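# Move the paper-filled crate into the yellow bay

## Task

Get the crate into the yellow taped bay so that it stands upright, lies wholly within the tape without touching or crossing it, and still holds every piece of paper. Nothing else in the room may be disturbed, the robot must not topple or be left leaning, and the crate must stay in place on its own once the robot lets go.

## Robot and tools

ROBOT. A wheeled base with two wheels and casters carries a lifting column with a head and two six-joint arms (left and right), each ending in a two-finger gripper. Shoulder height S = 0.90 m + column_m. Folded, the robot is 0.73 m long and 0.62 m wide, and its front is 0.40 m ahead of the column.

FRAMES. Base frame: origin on the floor under the column, between the drive wheels; x forward, y to the robot's left, z up. left_hand and right_hand are reported in this frame as the point where the fingers meet (tips reach 8 mm further); the hand's z axis is the finger direction (quat_wxyz maps (0,0,1) onto it), its y axis runs along the opening. Odometry frame = base frame at scene start; base_odometry heading is positive to the left, in -3.142 to 3.142, and counts wheel slip as motion.

execute_actions(actions, cameras). actions is a list holding one action or none (empty = just report state and images). An action may contain:
- base: exactly one key. translate_m = an offset in metres, straight along the robot's current x, forward positive, -3 to 3. rotate_rad = an offset turn in place, radians, counter-clockwise from above (left) positive, -3.2 to 3.2. No sideways motion. Both count from where the base last measured itself.
- joints: one dictionary keyed by joint name covering both arms, each value an absolute target, not an offset. column_m 0 to 0.8 m; head_tilt_rad -0.61 to 1.308 (positive tilts down); left_joint1_rad..left_joint6_rad and right_joint1_rad..right_joint6_rad in radians with ranges j1 -2.879..2.879, j2 0..3.141, j3 0..3.019, j4 -1.692..1.57, j5 -1.57..1.57 (positive swings hand to robot's right), j6 -2.094..2.094 (roll); left_gripper_m and right_gripper_m = fingertip gap in metres, 0 (closed) to 0.093. Done tolerances are e.g. ±0.005 column, ±0.14 j2, ±0.003 gripper.
- speeds: optional caps for this action only, translate_m 0.05-0.8 m/s, rotate_rad 0.1-1 rad/s (defaults are the top values). Arms are not slowed by it.
cameras: list from cam_head_left, cam_head_right, cam_left_wrist, cam_right_wrist, nav_camera, all; omitted/null/all gives every camera, [] none. Unknown keys or out-of-range numbers reject the whole call with no motion.

Arm geometry (approximate): with left j1 = -1.57 or right j1 = 1.57 and j5 = j6 = 0, the arm lies in a forward vertical plane 0.23 m off the centre line. With a = j2 - 0.35, b = 1.05 + j2 - j3, c = b - j4 (c = 1.57 means fingers straight down), the hand is 0.12 + 0.39 sin a + 0.38 cos b + 0.25 cos c m ahead and S + 0.39 cos a - 0.38 sin b - 0.25 sin c m up. Example: j2, j3, j4 = 0.93, 0.78, 0.14 gives 0.60 m ahead, 0.25 m below S. Real hands sit up to ~5 cm lower and nearer (≈12 cm with heavy loads); trust the reported hand position. To reach the floor, stretch the arm fingers-down 0.45-0.5 m ahead at column_m 0.3, then lower the column (down to ~0.02 m). Don't move arms with the column below 0.3. Loads: up to ~3.2 kg fingers-down near 0.4 m ahead; less farther out. Grip by commanding a gap smaller than the object; an opening staying ≥0.002 m above target means something is held. Small joint changes (<0.03 rad, <0.08 for j2/j3) may not move at all; approach gently in ~0.05 rad steps from your last target.

wait(seconds): 0 to 10; returns the same report as an empty call.
zoom_image(camera, region): region [x0,y0,x1,y1] in pixels of that camera's latest image, at most 504x504. Head and nav images are 672x504, wrist images 504x504.
read_manual(section): only "licences"; moves nothing.
finished_scene(scene): ends the given scene number for good; the crate must already meet the goal without the robot holding it.

RESULTS. base_status and joint_status per motion: done (within tolerance; for the base, wheels turned fully even if slipping), off_target, contact_stop (base wheel stalled or column touch), time_out, not_followed (safety check withheld arm targets; a "joint command not followed" line with a cause). on_its_own reports uncommanded behaviour; "held at" is a held target, not the position. motor_effort (left_wheel, right_wheel, %, peak in brackets) out of rest range suggests pushing. turned_by_wheels vs turned_by_imu differing by over ~4% and ≥0.05 rad means a collision or slip. base_tilt gives forward/right lean in degrees. wheel_motors_off = 1 means the wheels are unpowered. Joint torques and Motor temperatures per arm are also listed; MOTOR HOT appears from 85 °C, and at 100 °C that arm drops everything (OVER-TEMPERATURE FAULT).

RECOVERY AND CARE. After a base contact_stop, back off 0.05 m before turning. Sustained hard base pushing cuts the wheel motors for 2 s. The column stops when an arm's load changes (touchdown) and then won't go down again until raised 0.2 m. A blocked arm keeps pushing and heats up; relieve it by sending its reported joint positions back as targets. For a withheld arm, move the offending joints ≥0.05 rad back. Never let the arms collide or press on each other. Avoid dropping or tipping the crate, spilling paper, bumping other objects, driving tables into the column, or leaving the robot leaning. Camera notes: head cameras look down by about head_tilt_rad; wrist cameras look along the fingers, tilted 0.62 rad toward the hand's +x; nav_camera is at the base front, 0.23 m up.

Each tool is called by a JSON object that holds its "method" and its "body", one argument or row to a line.

## Session

{"method": "execute_actions", "body": {
  "actions": []
}}

Scene clock: 0.00 s.
Joint torques (N m, as the arm reports them, + toward a larger angle): no reading
Motor temperatures (°C, as the motors report them): left_arm=[30 27 31 28 27 29] | right_arm=[30 29 31 29 28 29]
base_odometry: x=+0.000 y=+0.000 heading=+0.000 (m, m, rad; odometry frame)
turned_by_wheels: +0.000 (rad since the last result)
turned_by_imu: +0.000 (rad since the last result)
base_tilt: forward=+0.0 right=-0.5 (deg)
base_status: not commanded
joint_positions: column_m=+0.554 head_tilt_rad=+0.871 left_joint1_rad=-1.591 left_joint2_rad=+0.873 left_joint3_rad=+0.401 left_joint4_rad=-0.912 left_joint5_rad=+0.027 left_joint6_rad=-0.002 left_gripper_m=+0.095 right_joint1_rad=+1.573 right_joint2_rad=+0.862 right_joint3_rad=+0.373 right_joint4_rad=-0.973 right_joint5_rad=-0.012 right_joint6_rad=+0.021 right_gripper_m=+0.094
joint_status: not commanded
wheel_motors_off: 0
motor_effort: left_wheel=+1 right_wheel=+2 (%)
left_hand: x=+0.1509 y=+0.2154 z=+1.2473 quat_wxyz=(+0.417, -0.002, -0.909, +0.018) (m; base frame)
right_hand: x=+0.1285 y=-0.2229 z=+1.2641 quat_wxyz=(+0.452, -0.011, -0.892, -0.001) (m; base frame)
pictures: cam_head_left, cam_head_right, cam_left_wrist, cam_right_wrist, nav_camera
Images, in order (width x height): cam_head_left 672x504, cam_head_right 672x504, cam_left_wrist 504x504, cam_right_wrist 504x504, nav_camera 672x504.

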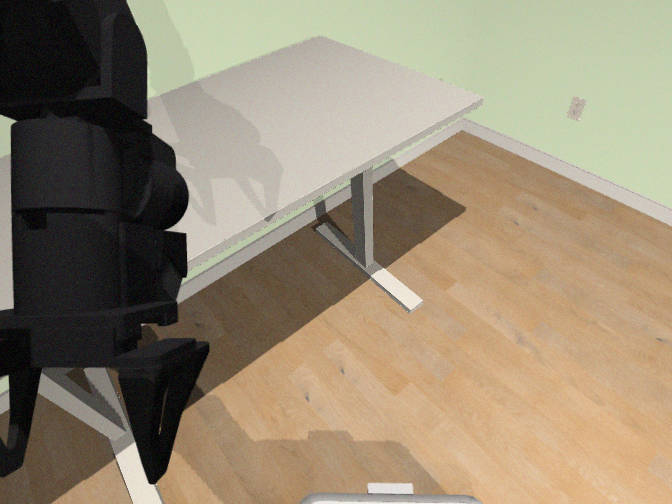

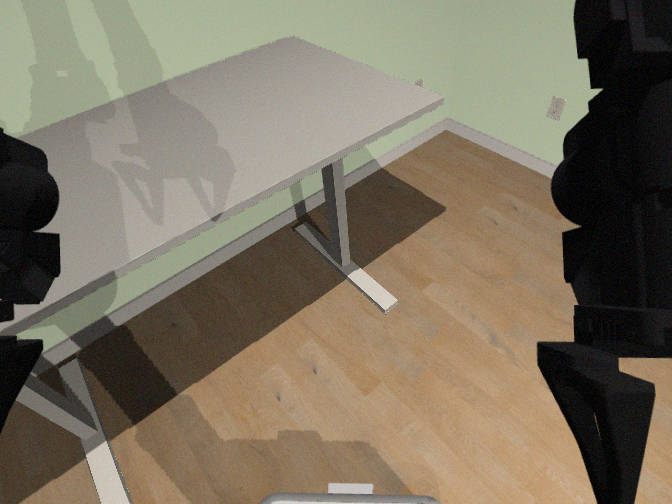

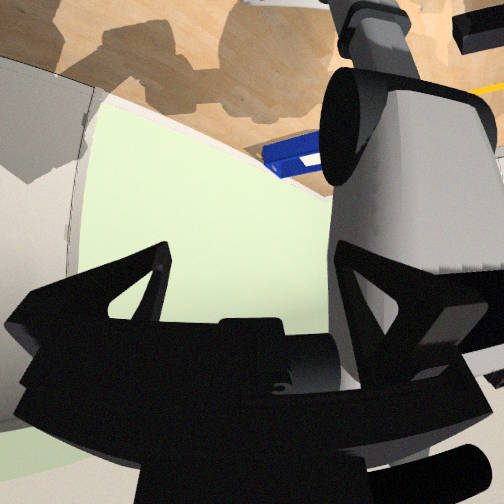

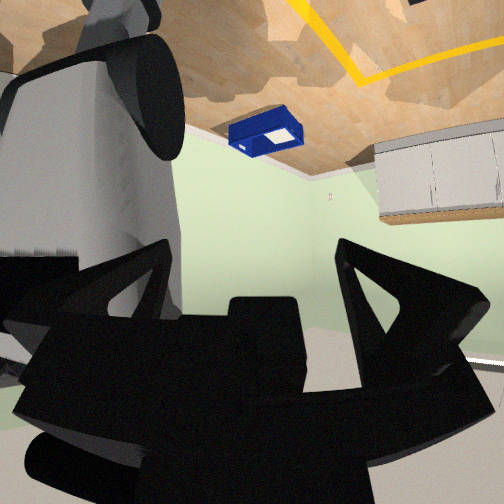

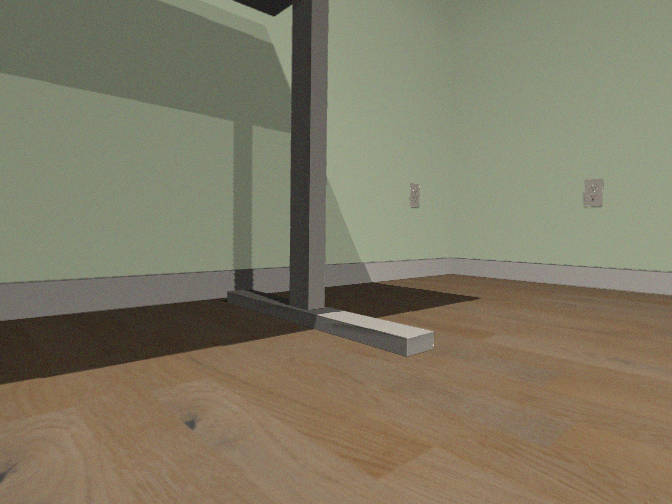

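{"method": "execute_actions", "body": {
  "actions": [
    {"base":{"rotate_rad":-1.6},"joints":{"head_tilt_rad":0.75}}
  ],
  "cameras": ["cam_head_left","cam_head_right","nav_camera"]
}}

Scene clock: 3.63 s.
Joint torques (N m, as the arm reports them, + toward a larger angle): left_arm=[ 0.58 -7.75 -0.4  -1.06  0.03  0.05] | right_arm=[ 2.05 -7.94 -1.11 -1.17  0.04  0.03]
Motor temperatures (°C, as the motors report them): left_arm=[30 27 31 28 27 29] | right_arm=[30 29 31 29 28 29]
base_odometry: x=+0.000 y=+0.000 heading=-1.600 (m, m, rad; odometry frame)
turned_by_wheels: -1.600 (rad since the last result)
turned_by_imu: -1.585 (rad since the last result)
base_tilt: forward=-0.1 right=-0.6 (deg)
base_status: done
joint_positions: column_m=+0.554 head_tilt_rad=+0.766 left_joint1_rad=-1.591 left_joint2_rad=+0.873 left_joint3_rad=+0.401 left_joint4_rad=-0.912 left_joint5_rad=+0.027 left_joint6_rad=-0.002 left_gripper_m=+0.095 right_joint1_rad=+1.573 right_joint2_rad=+0.862 right_joint3_rad=+0.373 right_joint4_rad=-0.973 right_joint5_rad=-0.012 right_joint6_rad=+0.021 right_gripper_m=+0.095
joint_status: all done
wheel_motors_off: 0
motor_effort: left_wheel=+0(24) right_wheel=+0(41) (%)
left_hand: x=+0.1509 y=+0.2154 z=+1.2473 quat_wxyz=(+0.417, -0.002, -0.909, +0.018) (m; base frame)
right_hand: x=+0.1285 y=-0.2229 z=+1.2641 quat_wxyz=(+0.452, -0.011, -0.892, -0.001) (m; base frame)
pictures: cam_head_left, cam_head_right, nav_camera
Images, in order (width x height): cam_head_left 672x504, cam_head_right 672x504, nav_camera 672x504.

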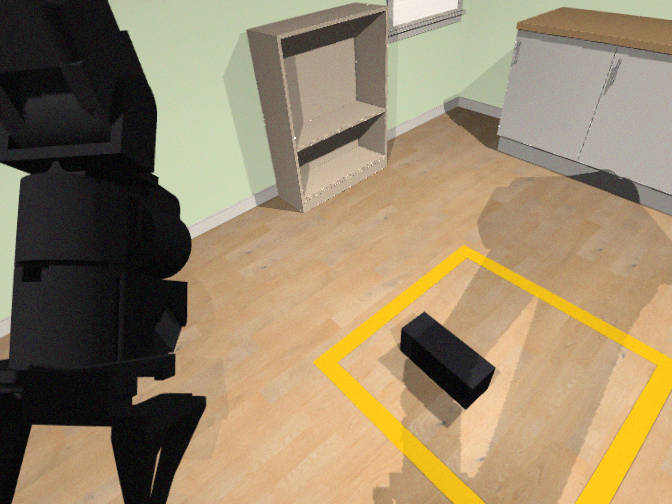

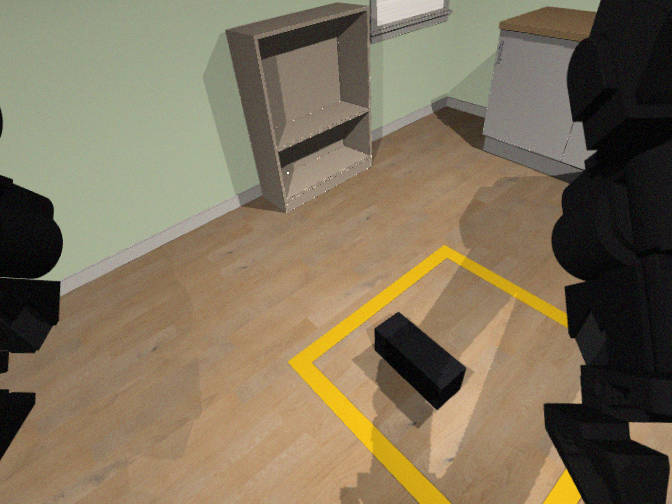

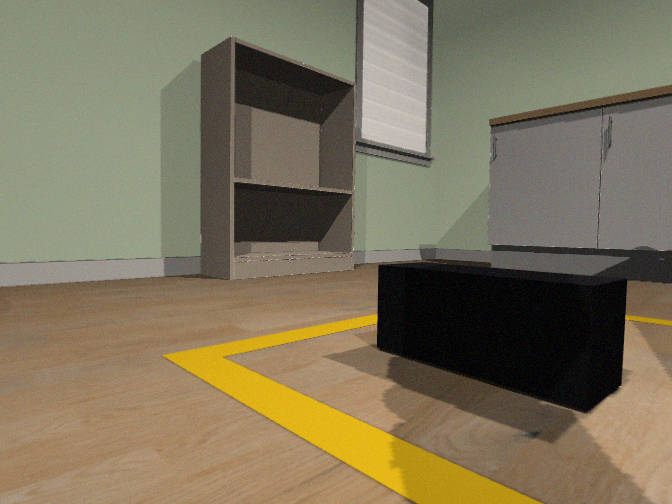

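{"method": "execute_actions", "body": {
  "actions": [
    {"base":{"rotate_rad":-0.75},"joints":{"head_tilt_rad":0.9}}
  ],
  "cameras": ["cam_head_left","cam_head_right","nav_camera"]
}}

{"method": "execute_actions", "body": {
  "actions": [
    {"base":{"rotate_rad":-0.75},"joints":{"head_tilt_rad":0.7}}
  ],
  "cameras": ["cam_head_left","cam_head_right","nav_camera"]
}}

Scene clock: 6.27 s.
Joint torques (N m, as the arm reports them, + toward a larger angle): left_arm=[ 0.52 -8.35 -0.55 -1.15  0.02  0.06] | right_arm=[ 1.99 -7.69 -1.18 -1.12  0.06 -0.01]
Motor temperatures (°C, as the motors report them): left_arm=[30 27 31 28 27 29] | right_arm=[30 29 31 29 28 29]
base_odometry: x=+0.000 y=+0.000 heading=-2.349 (m, m, rad; odometry frame)
turned_by_wheels: -0.749 (rad since the last result)
turned_by_imu: -0.743 (rad since the last result)
base_tilt: forward=-0.1 right=-0.5 (deg)
base_status: done
joint_positions: column_m=+0.554 head_tilt_rad=+0.901 left_joint1_rad=-1.591 left_joint2_rad=+0.873 left_joint3_rad=+0.401 left_joint4_rad=-0.912 left_joint5_rad=+0.027 left_joint6_rad=-0.002 left_gripper_m=+0.095 right_joint1_rad=+1.573 right_joint2_rad=+0.862 right_joint3_rad=+0.373 right_joint4_rad=-0.973 right_joint5_rad=-0.012 right_joint6_rad=+0.021 right_gripper_m=+0.095
joint_status: all done
wheel_motors_off: 0
motor_effort: left_wheel=+0(28) right_wheel=+0(29) (%)
left_hand: x=+0.1509 y=+0.2154 z=+1.2473 quat_wxyz=(+0.417, -0.002, -0.909, +0.018) (m; base frame)
right_hand: x=+0.1285 y=-0.2229 z=+1.2641 quat_wxyz=(+0.452, -0.011, -0.892, -0.001) (m; base frame)
pictures: cam_head_left, cam_head_right, nav_camera
Images, in order (width x height): cam_head_left 672x504, cam_head_right 672x504, nav_camera 672x504.

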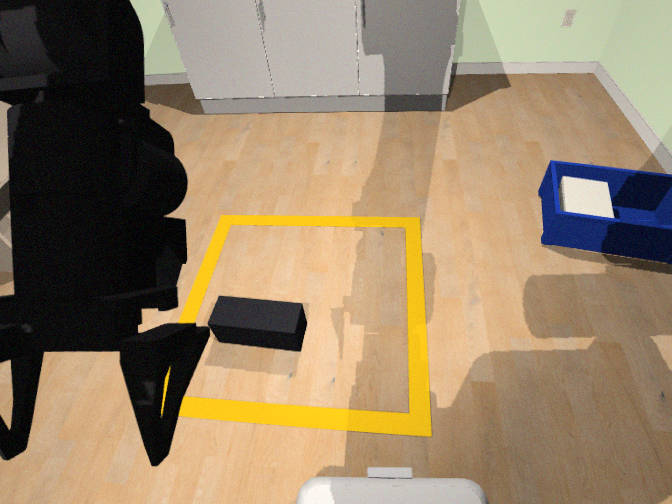

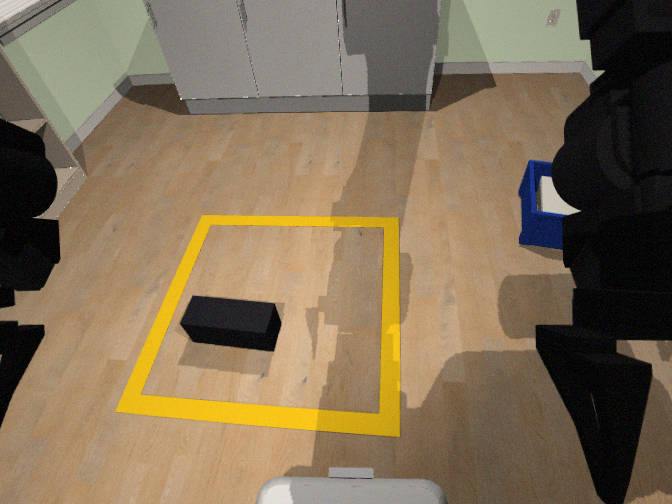

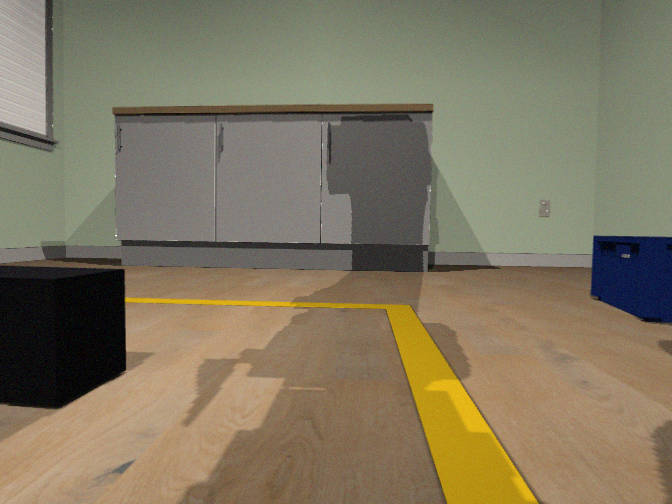

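Scene clock: 8.30 s.
Joint torques (N m, as the arm reports them, + toward a larger angle): left_arm=[ 0.65 -8.06 -0.68 -1.07  0.03  0.04] | right_arm=[ 2.34 -7.72 -1.1  -1.08  0.04  0.03]
Motor temperatures (°C, as the motors report them): left_arm=[30 27 31 28 27 29] | right_arm=[30 29 31 29 28 29]
base_odometry: x=+0.000 y=+0.000 heading=-3.098 (m, m, rad; odometry frame)
turned_by_wheels: -0.749 (rad since the last result)
turned_by_imu: -0.743 (rad since the last result)
base_tilt: forward=-0.1 right=-0.5 (deg)
base_status: done
joint_positions: column_m=+0.554 head_tilt_rad=+0.717 left_joint1_rad=-1.591 left_joint2_rad=+0.873 left_joint3_rad=+0.401 left_joint4_rad=-0.912 left_joint5_rad=+0.027 left_joint6_rad=-0.002 left_gripper_m=+0.095 right_joint1_rad=+1.573 right_joint2_rad=+0.862 right_joint3_rad=+0.373 right_joint4_rad=-0.973 right_joint5_rad=-0.012 right_joint6_rad=+0.021 right_gripper_m=+0.095
joint_status: all done
wheel_motors_off: 0
motor_effort: left_wheel=+0(28) right_wheel=-1(28) (%)
left_hand: x=+0.1509 y=+0.2154 z=+1.2473 quat_wxyz=(+0.417, -0.002, -0.909, +0.018) (m; base frame)
right_hand: x=+0.1285 y=-0.2229 z=+1.2641 quat_wxyz=(+0.452, -0.011, -0.892, -0.001) (m; base frame)
pictures: cam_head_left, cam_head_right, nav_camera
Images, in order (width x height): cam_head_left 672x504, cam_head_right 672x504, nav_camera 672x504.

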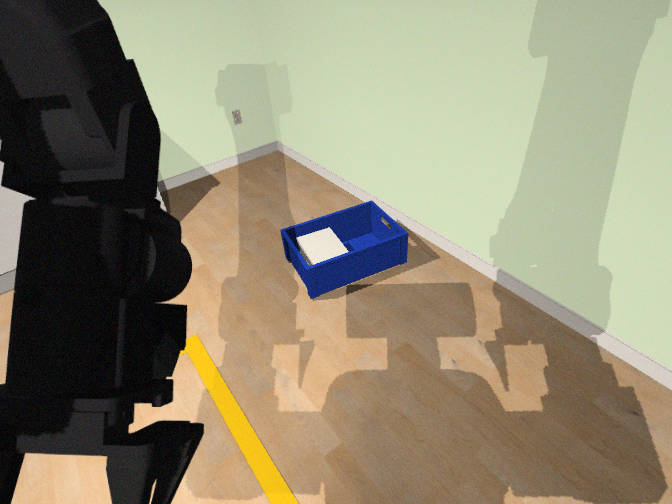

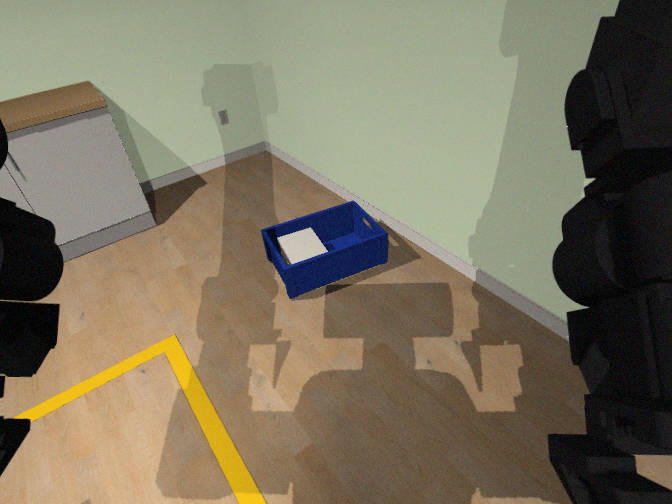

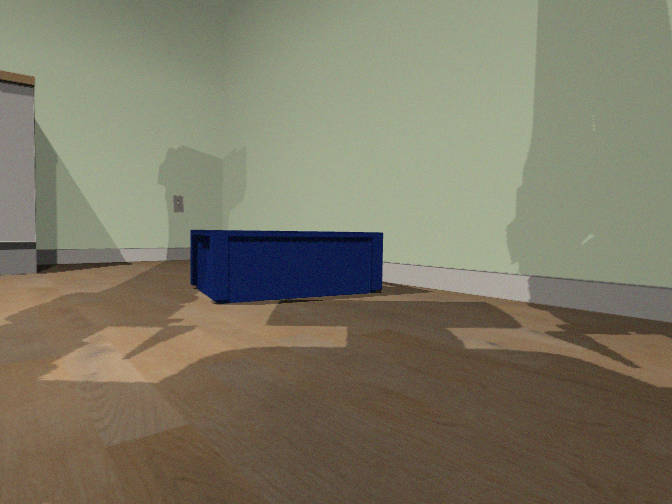

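{"method": "zoom_image", "body": {
  "camera": "cam_head_left",
  "region": [260, 180, 430, 310]
}}

{"method": "zoom_image", "body": {
  "camera": "nav_camera",
  "region": [170, 200, 410, 330]
}}

Region (260, 180, 430, 310) of cam_head_left's 672x504 image, scaled by 2.965, with more detail than that image has; it fills the top 385 rows of this view, and the rest is white.

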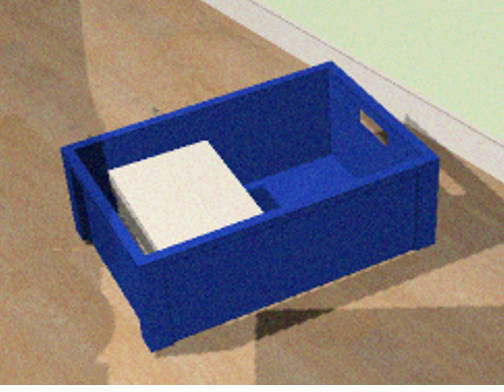

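Region (170, 200, 410, 330) of nav_camera's 672x504 image, scaled by 2.100, with more detail than that image has; it fills the top 273 rows of this view, and the rest is white.

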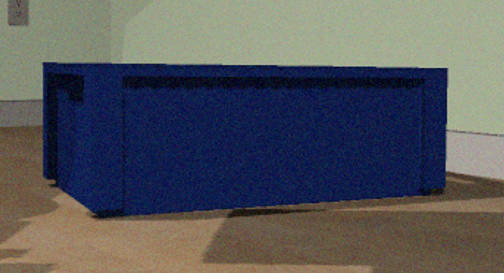

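{"method": "execute_actions", "body": {
  "actions": [
    {"base":{"rotate_rad":0.594},"joints":{"head_tilt_rad":0.9,"column_m":0.4,"left_joint1_rad":-1.675,"left_joint2_rad":2.11,"left_joint3_rad":1.71,"left_joint4_rad":-0.12,"left_joint5_rad":0,"left_joint6_rad":-1.62,"right_joint1_rad":1.675,"right_joint2_rad":2.11,"right_joint3_rad":1.71,"right_joint4_rad":-0.12,"right_joint5_rad":0,"right_joint6_rad":1.62}}
  ]
}}

Scene clock: 32.17 s.
Joint torques (N m, as the arm reports them, + toward a larger angle): left_arm=[ -1.76 -21.01   2.75   0.55  -0.1   -0.05] | right_arm=[  4.04 -19.62   1.5    0.4    0.1    0.09]
Motor temperatures (°C, as the motors report them): left_arm=[30 28 31 28 27 29] | right_arm=[31 29 31 29 28 29]
base_odometry: x=+0.000 y=+0.000 heading=-2.505 (m, m, rad; odometry frame)
turned_by_wheels: +0.593 (rad since the last result)
turned_by_imu: +0.588 (rad since the last result)
base_tilt: forward=-0.1 right=-0.5 (deg)
base_status: done
joint_positions: column_m=+0.400 head_tilt_rad=+0.901 left_joint1_rad=-1.669 left_joint2_rad=+2.125 left_joint3_rad=+1.697 left_joint4_rad=-0.131 left_joint5_rad=+0.002 left_joint6_rad=-1.610 left_gripper_m=+0.095 right_joint1_rad=+1.676 right_joint2_rad=+2.114 right_joint3_rad=+1.703 right_joint4_rad=-0.127 right_joint5_rad=+0.000 right_joint6_rad=+1.613 right_gripper_m=+0.095
joint_status: all done
wheel_motors_off: 0
motor_effort: left_wheel=-4(28) right_wheel=-1(25) (%)
left_hand: x=+0.5259 y=+0.1423 z=+0.6004 quat_wxyz=(+0.043, +0.702, -0.711, +0.017) (m; base frame)
right_hand: x=+0.5382 y=-0.1378 z=+0.6055 quat_wxyz=(+0.038, -0.702, -0.710, -0.026) (m; base frame)
pictures: cam_head_left, cam_head_right, cam_left_wrist, cam_right_wrist, nav_camera
Images, in order (width x height): cam_head_left 672x504, cam_head_right 672x504, cam_left_wrist 504x504, cam_right_wrist 504x504, nav_camera 672x504.

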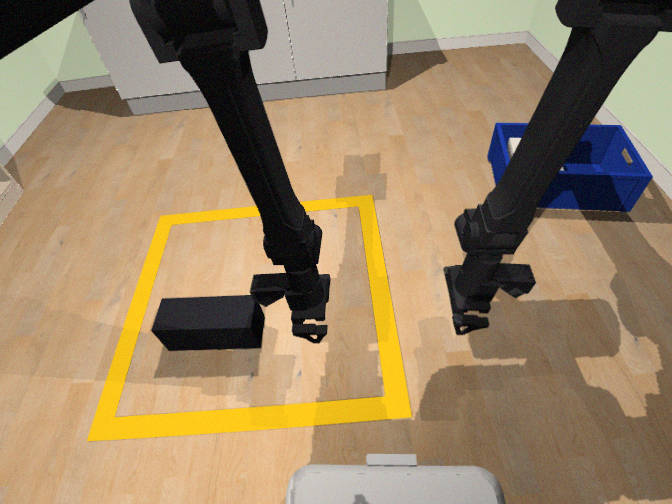

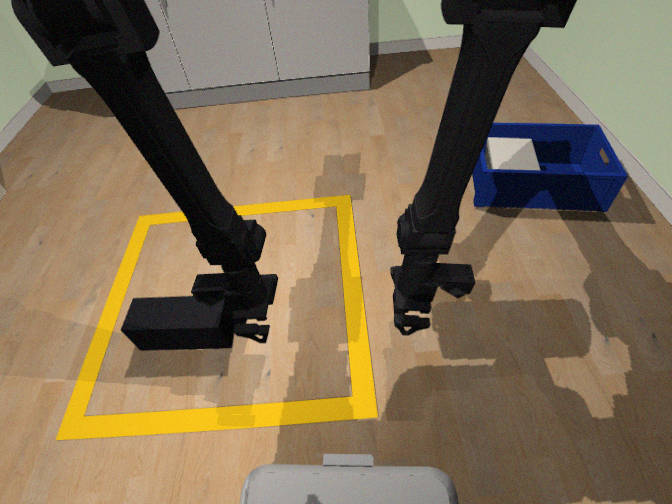

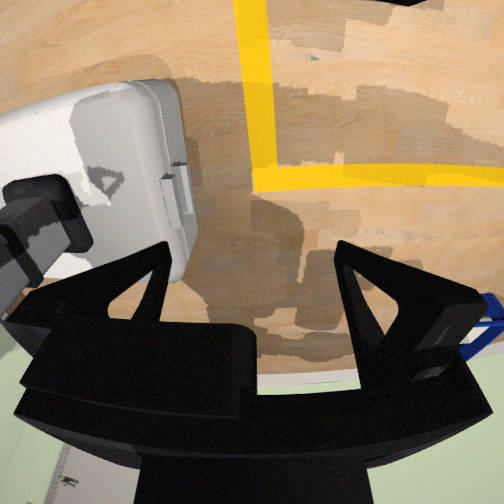

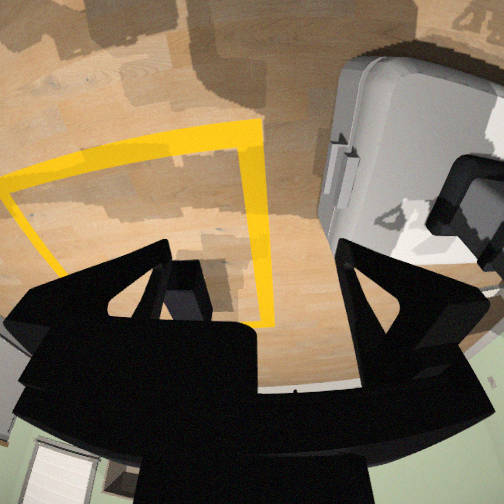

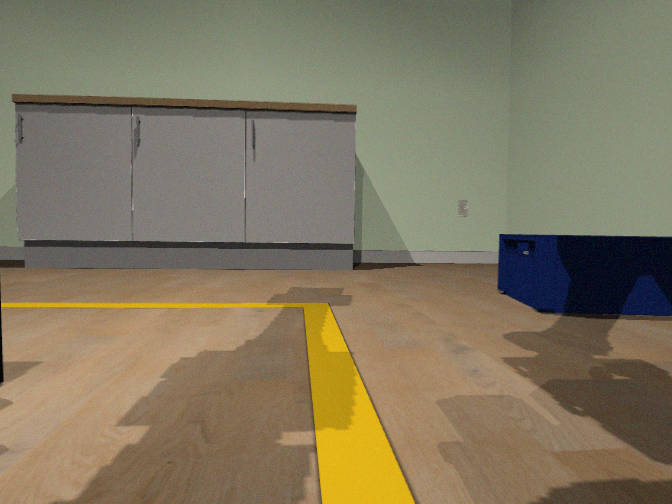

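{"method": "execute_actions", "body": {
  "actions": [
    {"base":{"translate_m":1.84},"joints":{"column_m":0.2,"head_tilt_rad":1.0,"left_joint2_rad":2.27,"left_joint3_rad":1.93,"left_joint4_rad":-0.16,"right_joint2_rad":2.27,"right_joint3_rad":1.93,"right_joint4_rad":-0.16}}
  ],
  "cameras": ["cam_head_left","nav_camera"]
}}

{"method": "execute_actions", "body": {
  "actions": [
    {"base":{"rotate_rad":-1.70}}
  ]
}}

Scene clock: 37.70 s.
Joint torques (N m, as the arm reports them, + toward a larger angle): left_arm=[ -1.5  -20.19   3.18  -0.02  -0.1   -0.04] | right_arm=[  4.92 -20.02   2.     0.16   0.1    0.04]
Motor temperatures (°C, as the motors report them): left_arm=[30 29 32 28 27 29] | right_arm=[31 30 31 29 28 29]
base_odometry: x=-1.480 y=-1.093 heading=-2.506 (m, m, rad; odometry frame)
turned_by_wheels: -0.001 (rad since the last result)
turned_by_imu: -0.001 (rad since the last result)
base_tilt: forward=-0.1 right=-0.5 (deg)
base_status: done
joint_positions: column_m=+0.200 head_tilt_rad=+1.000 left_joint1_rad=-1.669 left_joint2_rad=+2.276 left_joint3_rad=+1.921 left_joint4_rad=-0.151 left_joint5_rad=+0.002 left_joint6_rad=-1.610 left_gripper_m=+0.095 right_joint1_rad=+1.676 right_joint2_rad=+2.272 right_joint3_rad=+1.923 right_joint4_rad=-0.153 right_joint5_rad=+0.000 right_joint6_rad=+1.613 right_gripper_m=+0.095
joint_status: all done
wheel_motors_off: 0
motor_effort: left_wheel=-1(41) right_wheel=+1(56) (%)
left_hand: x=+0.5500 y=+0.1367 z=+0.3484 quat_wxyz=(+0.025, +0.703, -0.710, +0.036) (m; base frame)
right_hand: x=+0.5540 y=-0.1320 z=+0.3508 quat_wxyz=(+0.025, -0.703, -0.710, -0.040) (m; base frame)
pictures: cam_head_left, nav_camera
Images, in order (width x height): cam_head_left 672x504, nav_camera 672x504.

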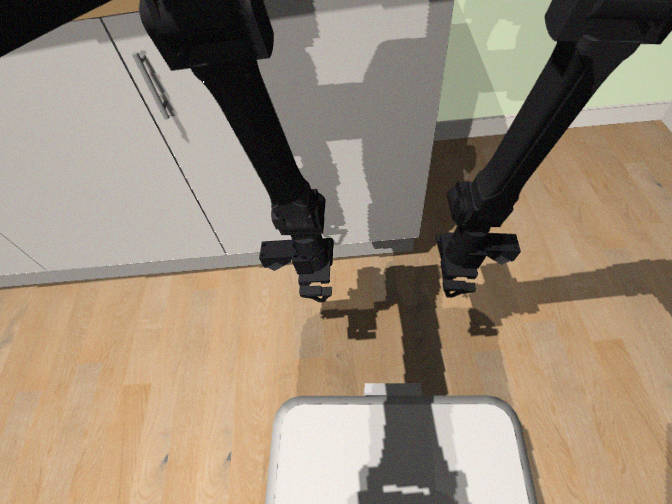

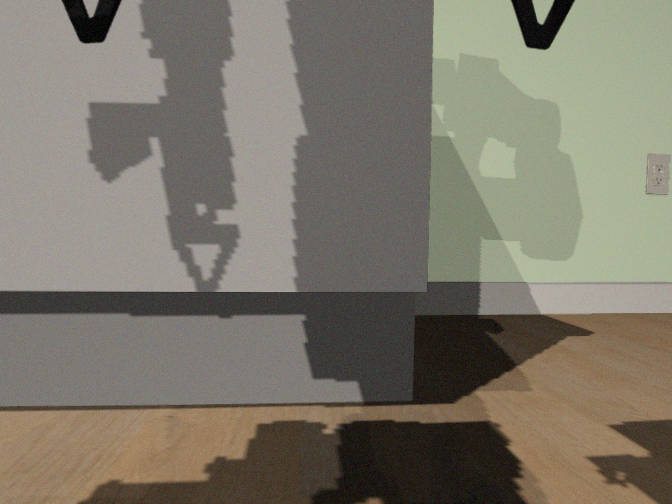

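Scene clock: 40.70 s.
Joint torques (N m, as the arm reports them, + toward a larger angle): left_arm=[ -0.62 -20.16   2.94  -0.09  -0.09  -0.02] | right_arm=[  4.95 -19.28   1.97  -0.05   0.08   0.07]
Motor temperatures (°C, as the motors report them): left_arm=[30 29 32 28 27 29] | right_arm=[31 30 31 29 28 29]
base_odometry: x=-1.480 y=-1.093 heading=+2.077 (m, m, rad; odometry frame)
turned_by_wheels: -1.700 (rad since the last result)
turned_by_imu: -1.681 (rad since the last result)
base_tilt: forward=+0.0 right=-0.5 (deg)
base_status: done
joint_positions: column_m=+0.200 head_tilt_rad=+1.000 left_joint1_rad=-1.680 left_joint2_rad=+2.276 left_joint3_rad=+1.921 left_joint4_rad=-0.151 left_joint5_rad=+0.002 left_joint6_rad=-1.610 left_gripper_m=+0.095 right_joint1_rad=+1.671 right_joint2_rad=+2.272 right_joint3_rad=+1.923 right_joint4_rad=-0.153 right_joint5_rad=+0.000 right_joint6_rad=+1.613 right_gripper_m=+0.095
joint_status: not commanded
wheel_motors_off: 0
motor_effort: left_wheel=+1(34) right_wheel=-1(46) (%)
left_hand: x=+0.5495 y=+0.1269 z=+0.3493 quat_wxyz=(+0.029, +0.701, -0.712, +0.040) (m; base frame)
right_hand: x=+0.5542 y=-0.1361 z=+0.3505 quat_wxyz=(+0.024, -0.704, -0.709, -0.038) (m; base frame)
pictures: cam_head_left, cam_head_right, cam_left_wrist, cam_right_wrist, nav_camera
Images, in order (width x height): cam_head_left 672x504, cam_head_right 672x504, cam_left_wrist 504x504, cam_right_wrist 504x504, nav_camera 672x504.

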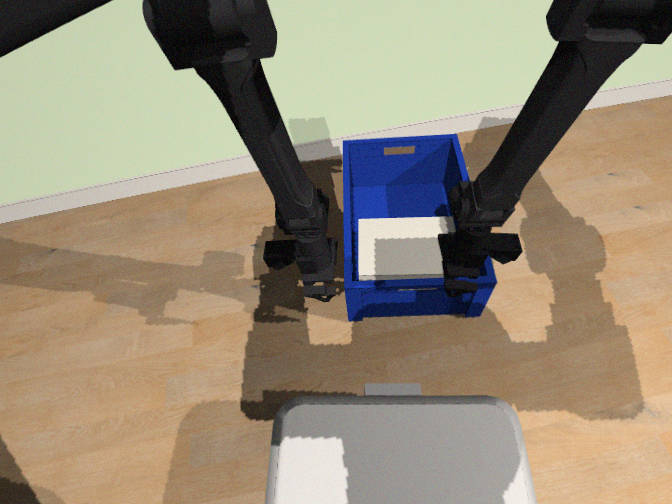

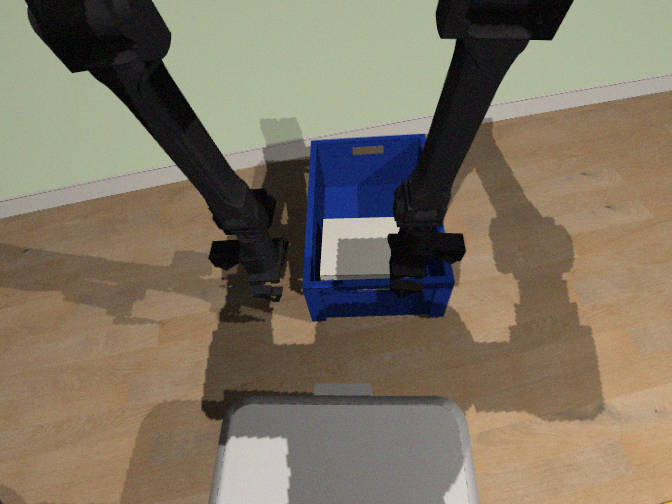

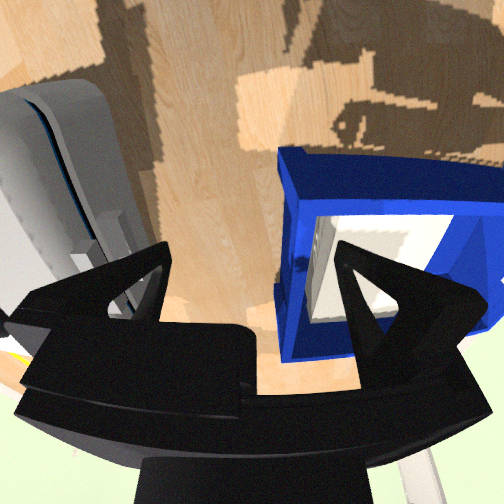

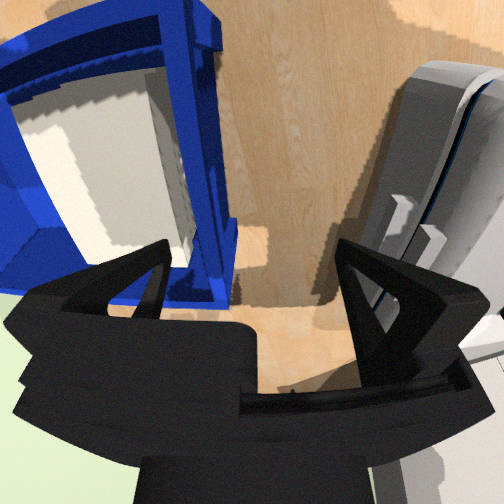

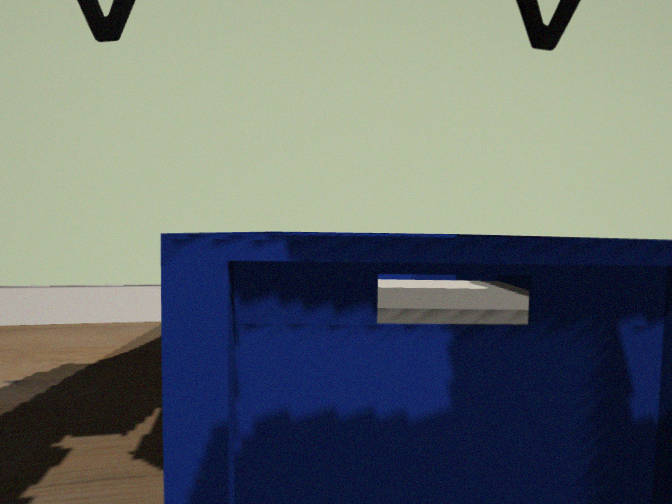

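{"method": "execute_actions", "body": {
  "actions": [
    {"base":{"translate_m":0.08},"joints":{"column_m":0.12,"left_joint1_rad":-1.785,"left_joint6_rad":-1.72,"right_joint1_rad":1.56,"right_joint6_rad":1.52}}
  ]
}}

Scene clock: 44.40 s.
Joint torques (N m, as the arm reports them, + toward a larger angle): left_arm=[ -3.36 -20.22   3.01  -0.1    0.02  -0.05] | right_arm=[  2.03 -19.59   1.79  -0.03   0.12  -0.06]
Motor temperatures (°C, as the motors report them): left_arm=[30 29 32 28 27 29] | right_arm=[31 30 31 29 28 29]
base_odometry: x=-1.519 y=-1.023 heading=+2.076 (m, m, rad; odometry frame)
turned_by_wheels: -0.001 (rad since the last result)
turned_by_imu: -0.001 (rad since the last result)
base_tilt: forward=-0.1 right=-0.5 (deg)
base_status: done
joint_positions: column_m=+0.120 head_tilt_rad=+1.001 left_joint1_rad=-1.789 left_joint2_rad=+2.273 left_joint3_rad=+1.923 left_joint4_rad=-0.151 left_joint5_rad=+0.000 left_joint6_rad=-1.709 left_gripper_m=+0.095 right_joint1_rad=+1.557 right_joint2_rad=+2.272 right_joint3_rad=+1.926 right_joint4_rad=-0.153 right_joint5_rad=+0.001 right_joint6_rad=+1.526 right_gripper_m=+0.095
joint_status: all done
wheel_motors_off: 0
motor_effort: left_wheel=-1(46) right_wheel=+1(42) (%)
left_hand: x=+0.5447 y=+0.0313 z=+0.2843 quat_wxyz=(+0.065, +0.715, -0.693, +0.071) (m; base frame)
right_hand: x=+0.5583 y=-0.2379 z=+0.2669 quat_wxyz=(-0.014, -0.694, -0.720, -0.004) (m; base frame)
pictures: cam_head_left, cam_head_right, cam_left_wrist, cam_right_wrist, nav_camera
Images, in order (width x height): cam_head_left 672x504, cam_head_right 672x504, cam_left_wrist 504x504, cam_right_wrist 504x504, nav_camera 672x504.

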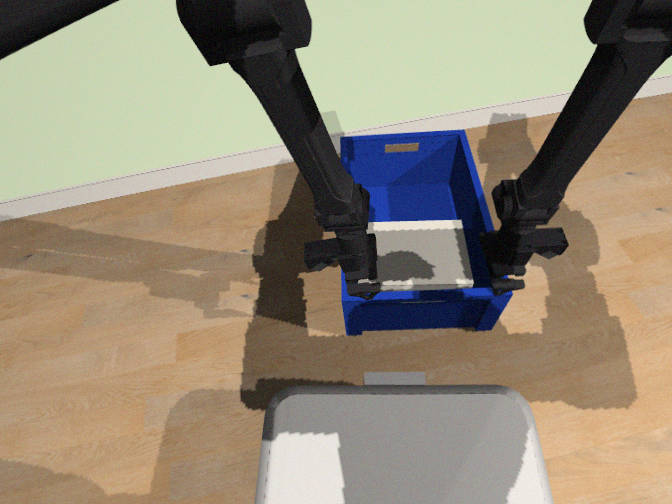

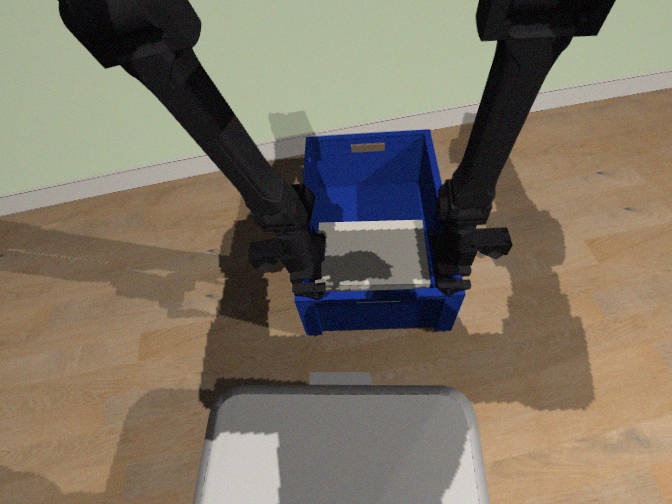

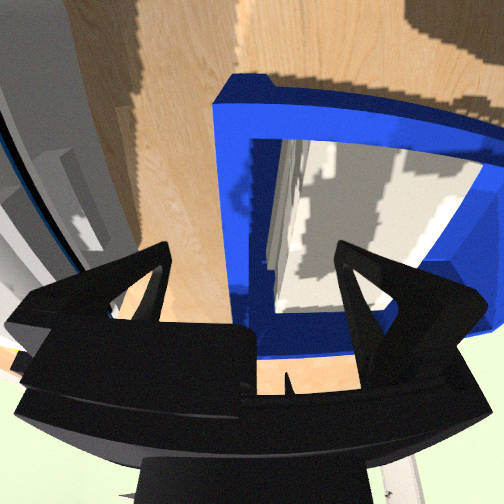

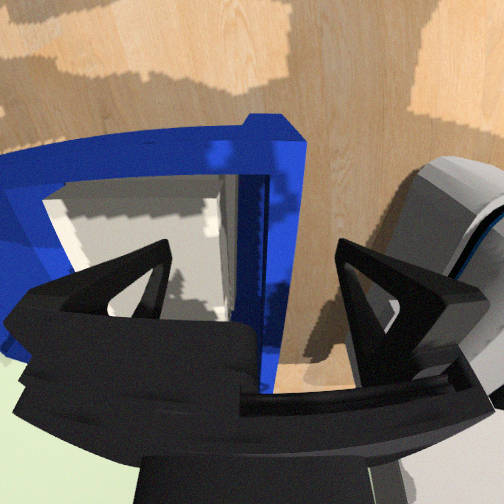

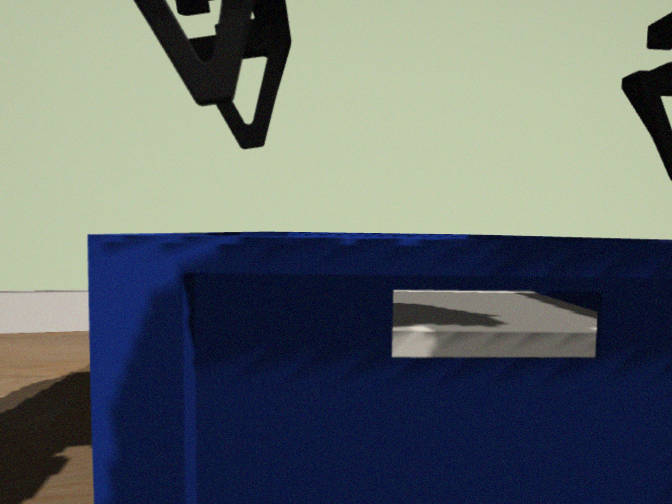

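{"method": "execute_actions", "body": {
  "actions": [
    {"base":{"translate_m":-0.013},"joints":{"column_m":0.085,"left_joint2_rad":2.32,"left_joint3_rad":1.985,"right_joint1_rad":1.6,"right_joint6_rad":1.56,"left_gripper_m":0.075,"right_gripper_m":0.075}}
  ],
  "cameras": ["cam_left_wrist","cam_right_wrist","nav_camera"]
}}

Scene clock: 47.37 s.
Joint torques (N m, as the arm reports them, + toward a larger angle): left_arm=[ -2.33 -18.63   3.63   0.03   0.04  -0.05] | right_arm=[  2.61 -19.26   2.05   0.12   0.09   0.02]
Motor temperatures (°C, as the motors report them): left_arm=[30 29 32 28 27 29] | right_arm=[31 31 31 29 28 29]
base_odometry: x=-1.513 y=-1.035 heading=+2.078 (m, m, rad; odometry frame)
turned_by_wheels: +0.002 (rad since the last result)
turned_by_imu: +0.002 (rad since the last result)
base_tilt: forward=-0.1 right=-0.5 (deg)
base_status: done
joint_positions: column_m=+0.085 head_tilt_rad=+1.001 left_joint1_rad=-1.789 left_joint2_rad=+2.309 left_joint3_rad=+1.974 left_joint4_rad=-0.151 left_joint5_rad=+0.000 left_joint6_rad=-1.709 left_gripper_m=+0.075 right_joint1_rad=+1.603 right_joint2_rad=+2.271 right_joint3_rad=+1.925 right_joint4_rad=-0.153 right_joint5_rad=+0.001 right_joint6_rad=+1.556 right_gripper_m=+0.075
joint_status: all done
wheel_motors_off: 0
motor_effort: left_wheel=+0(42) right_wheel=-1(45) (%)
left_hand: x=+0.5490 y=+0.0286 z=+0.2379 quat_wxyz=(+0.060, +0.715, -0.692, +0.076) (m; base frame)
right_hand: x=+0.5582 y=-0.1967 z=+0.2325 quat_wxyz=(+0.001, -0.696, -0.718, -0.019) (m; base frame)
pictures: cam_left_wrist, cam_right_wrist, nav_camera
Images, in order (width x height): cam_left_wrist 504x504, cam_right_wrist 504x504, nav_camera 672x504.

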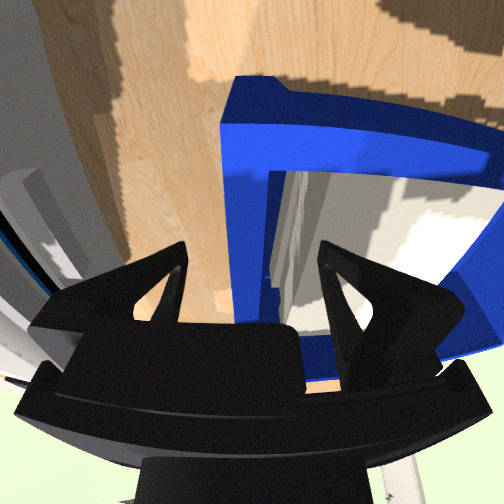

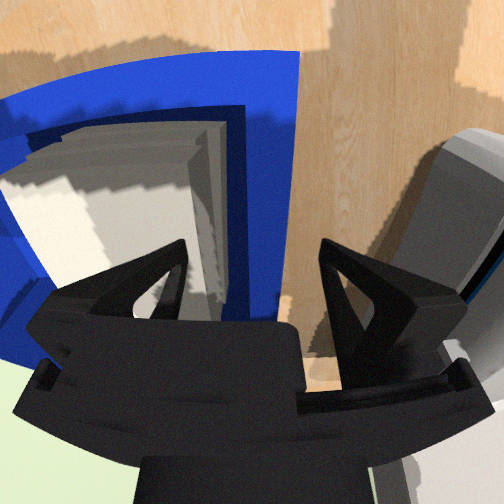

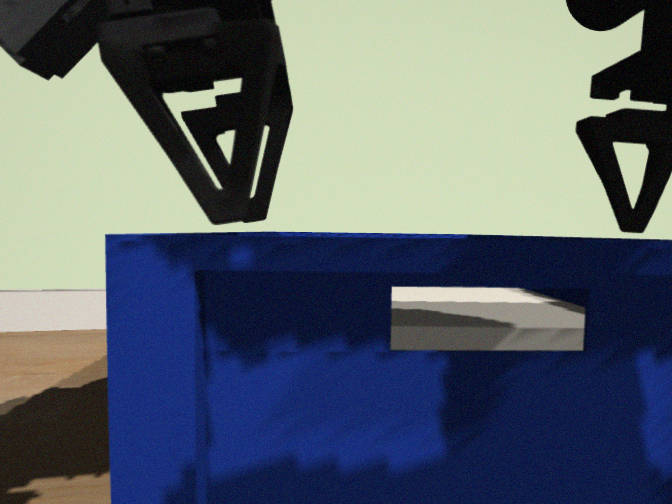

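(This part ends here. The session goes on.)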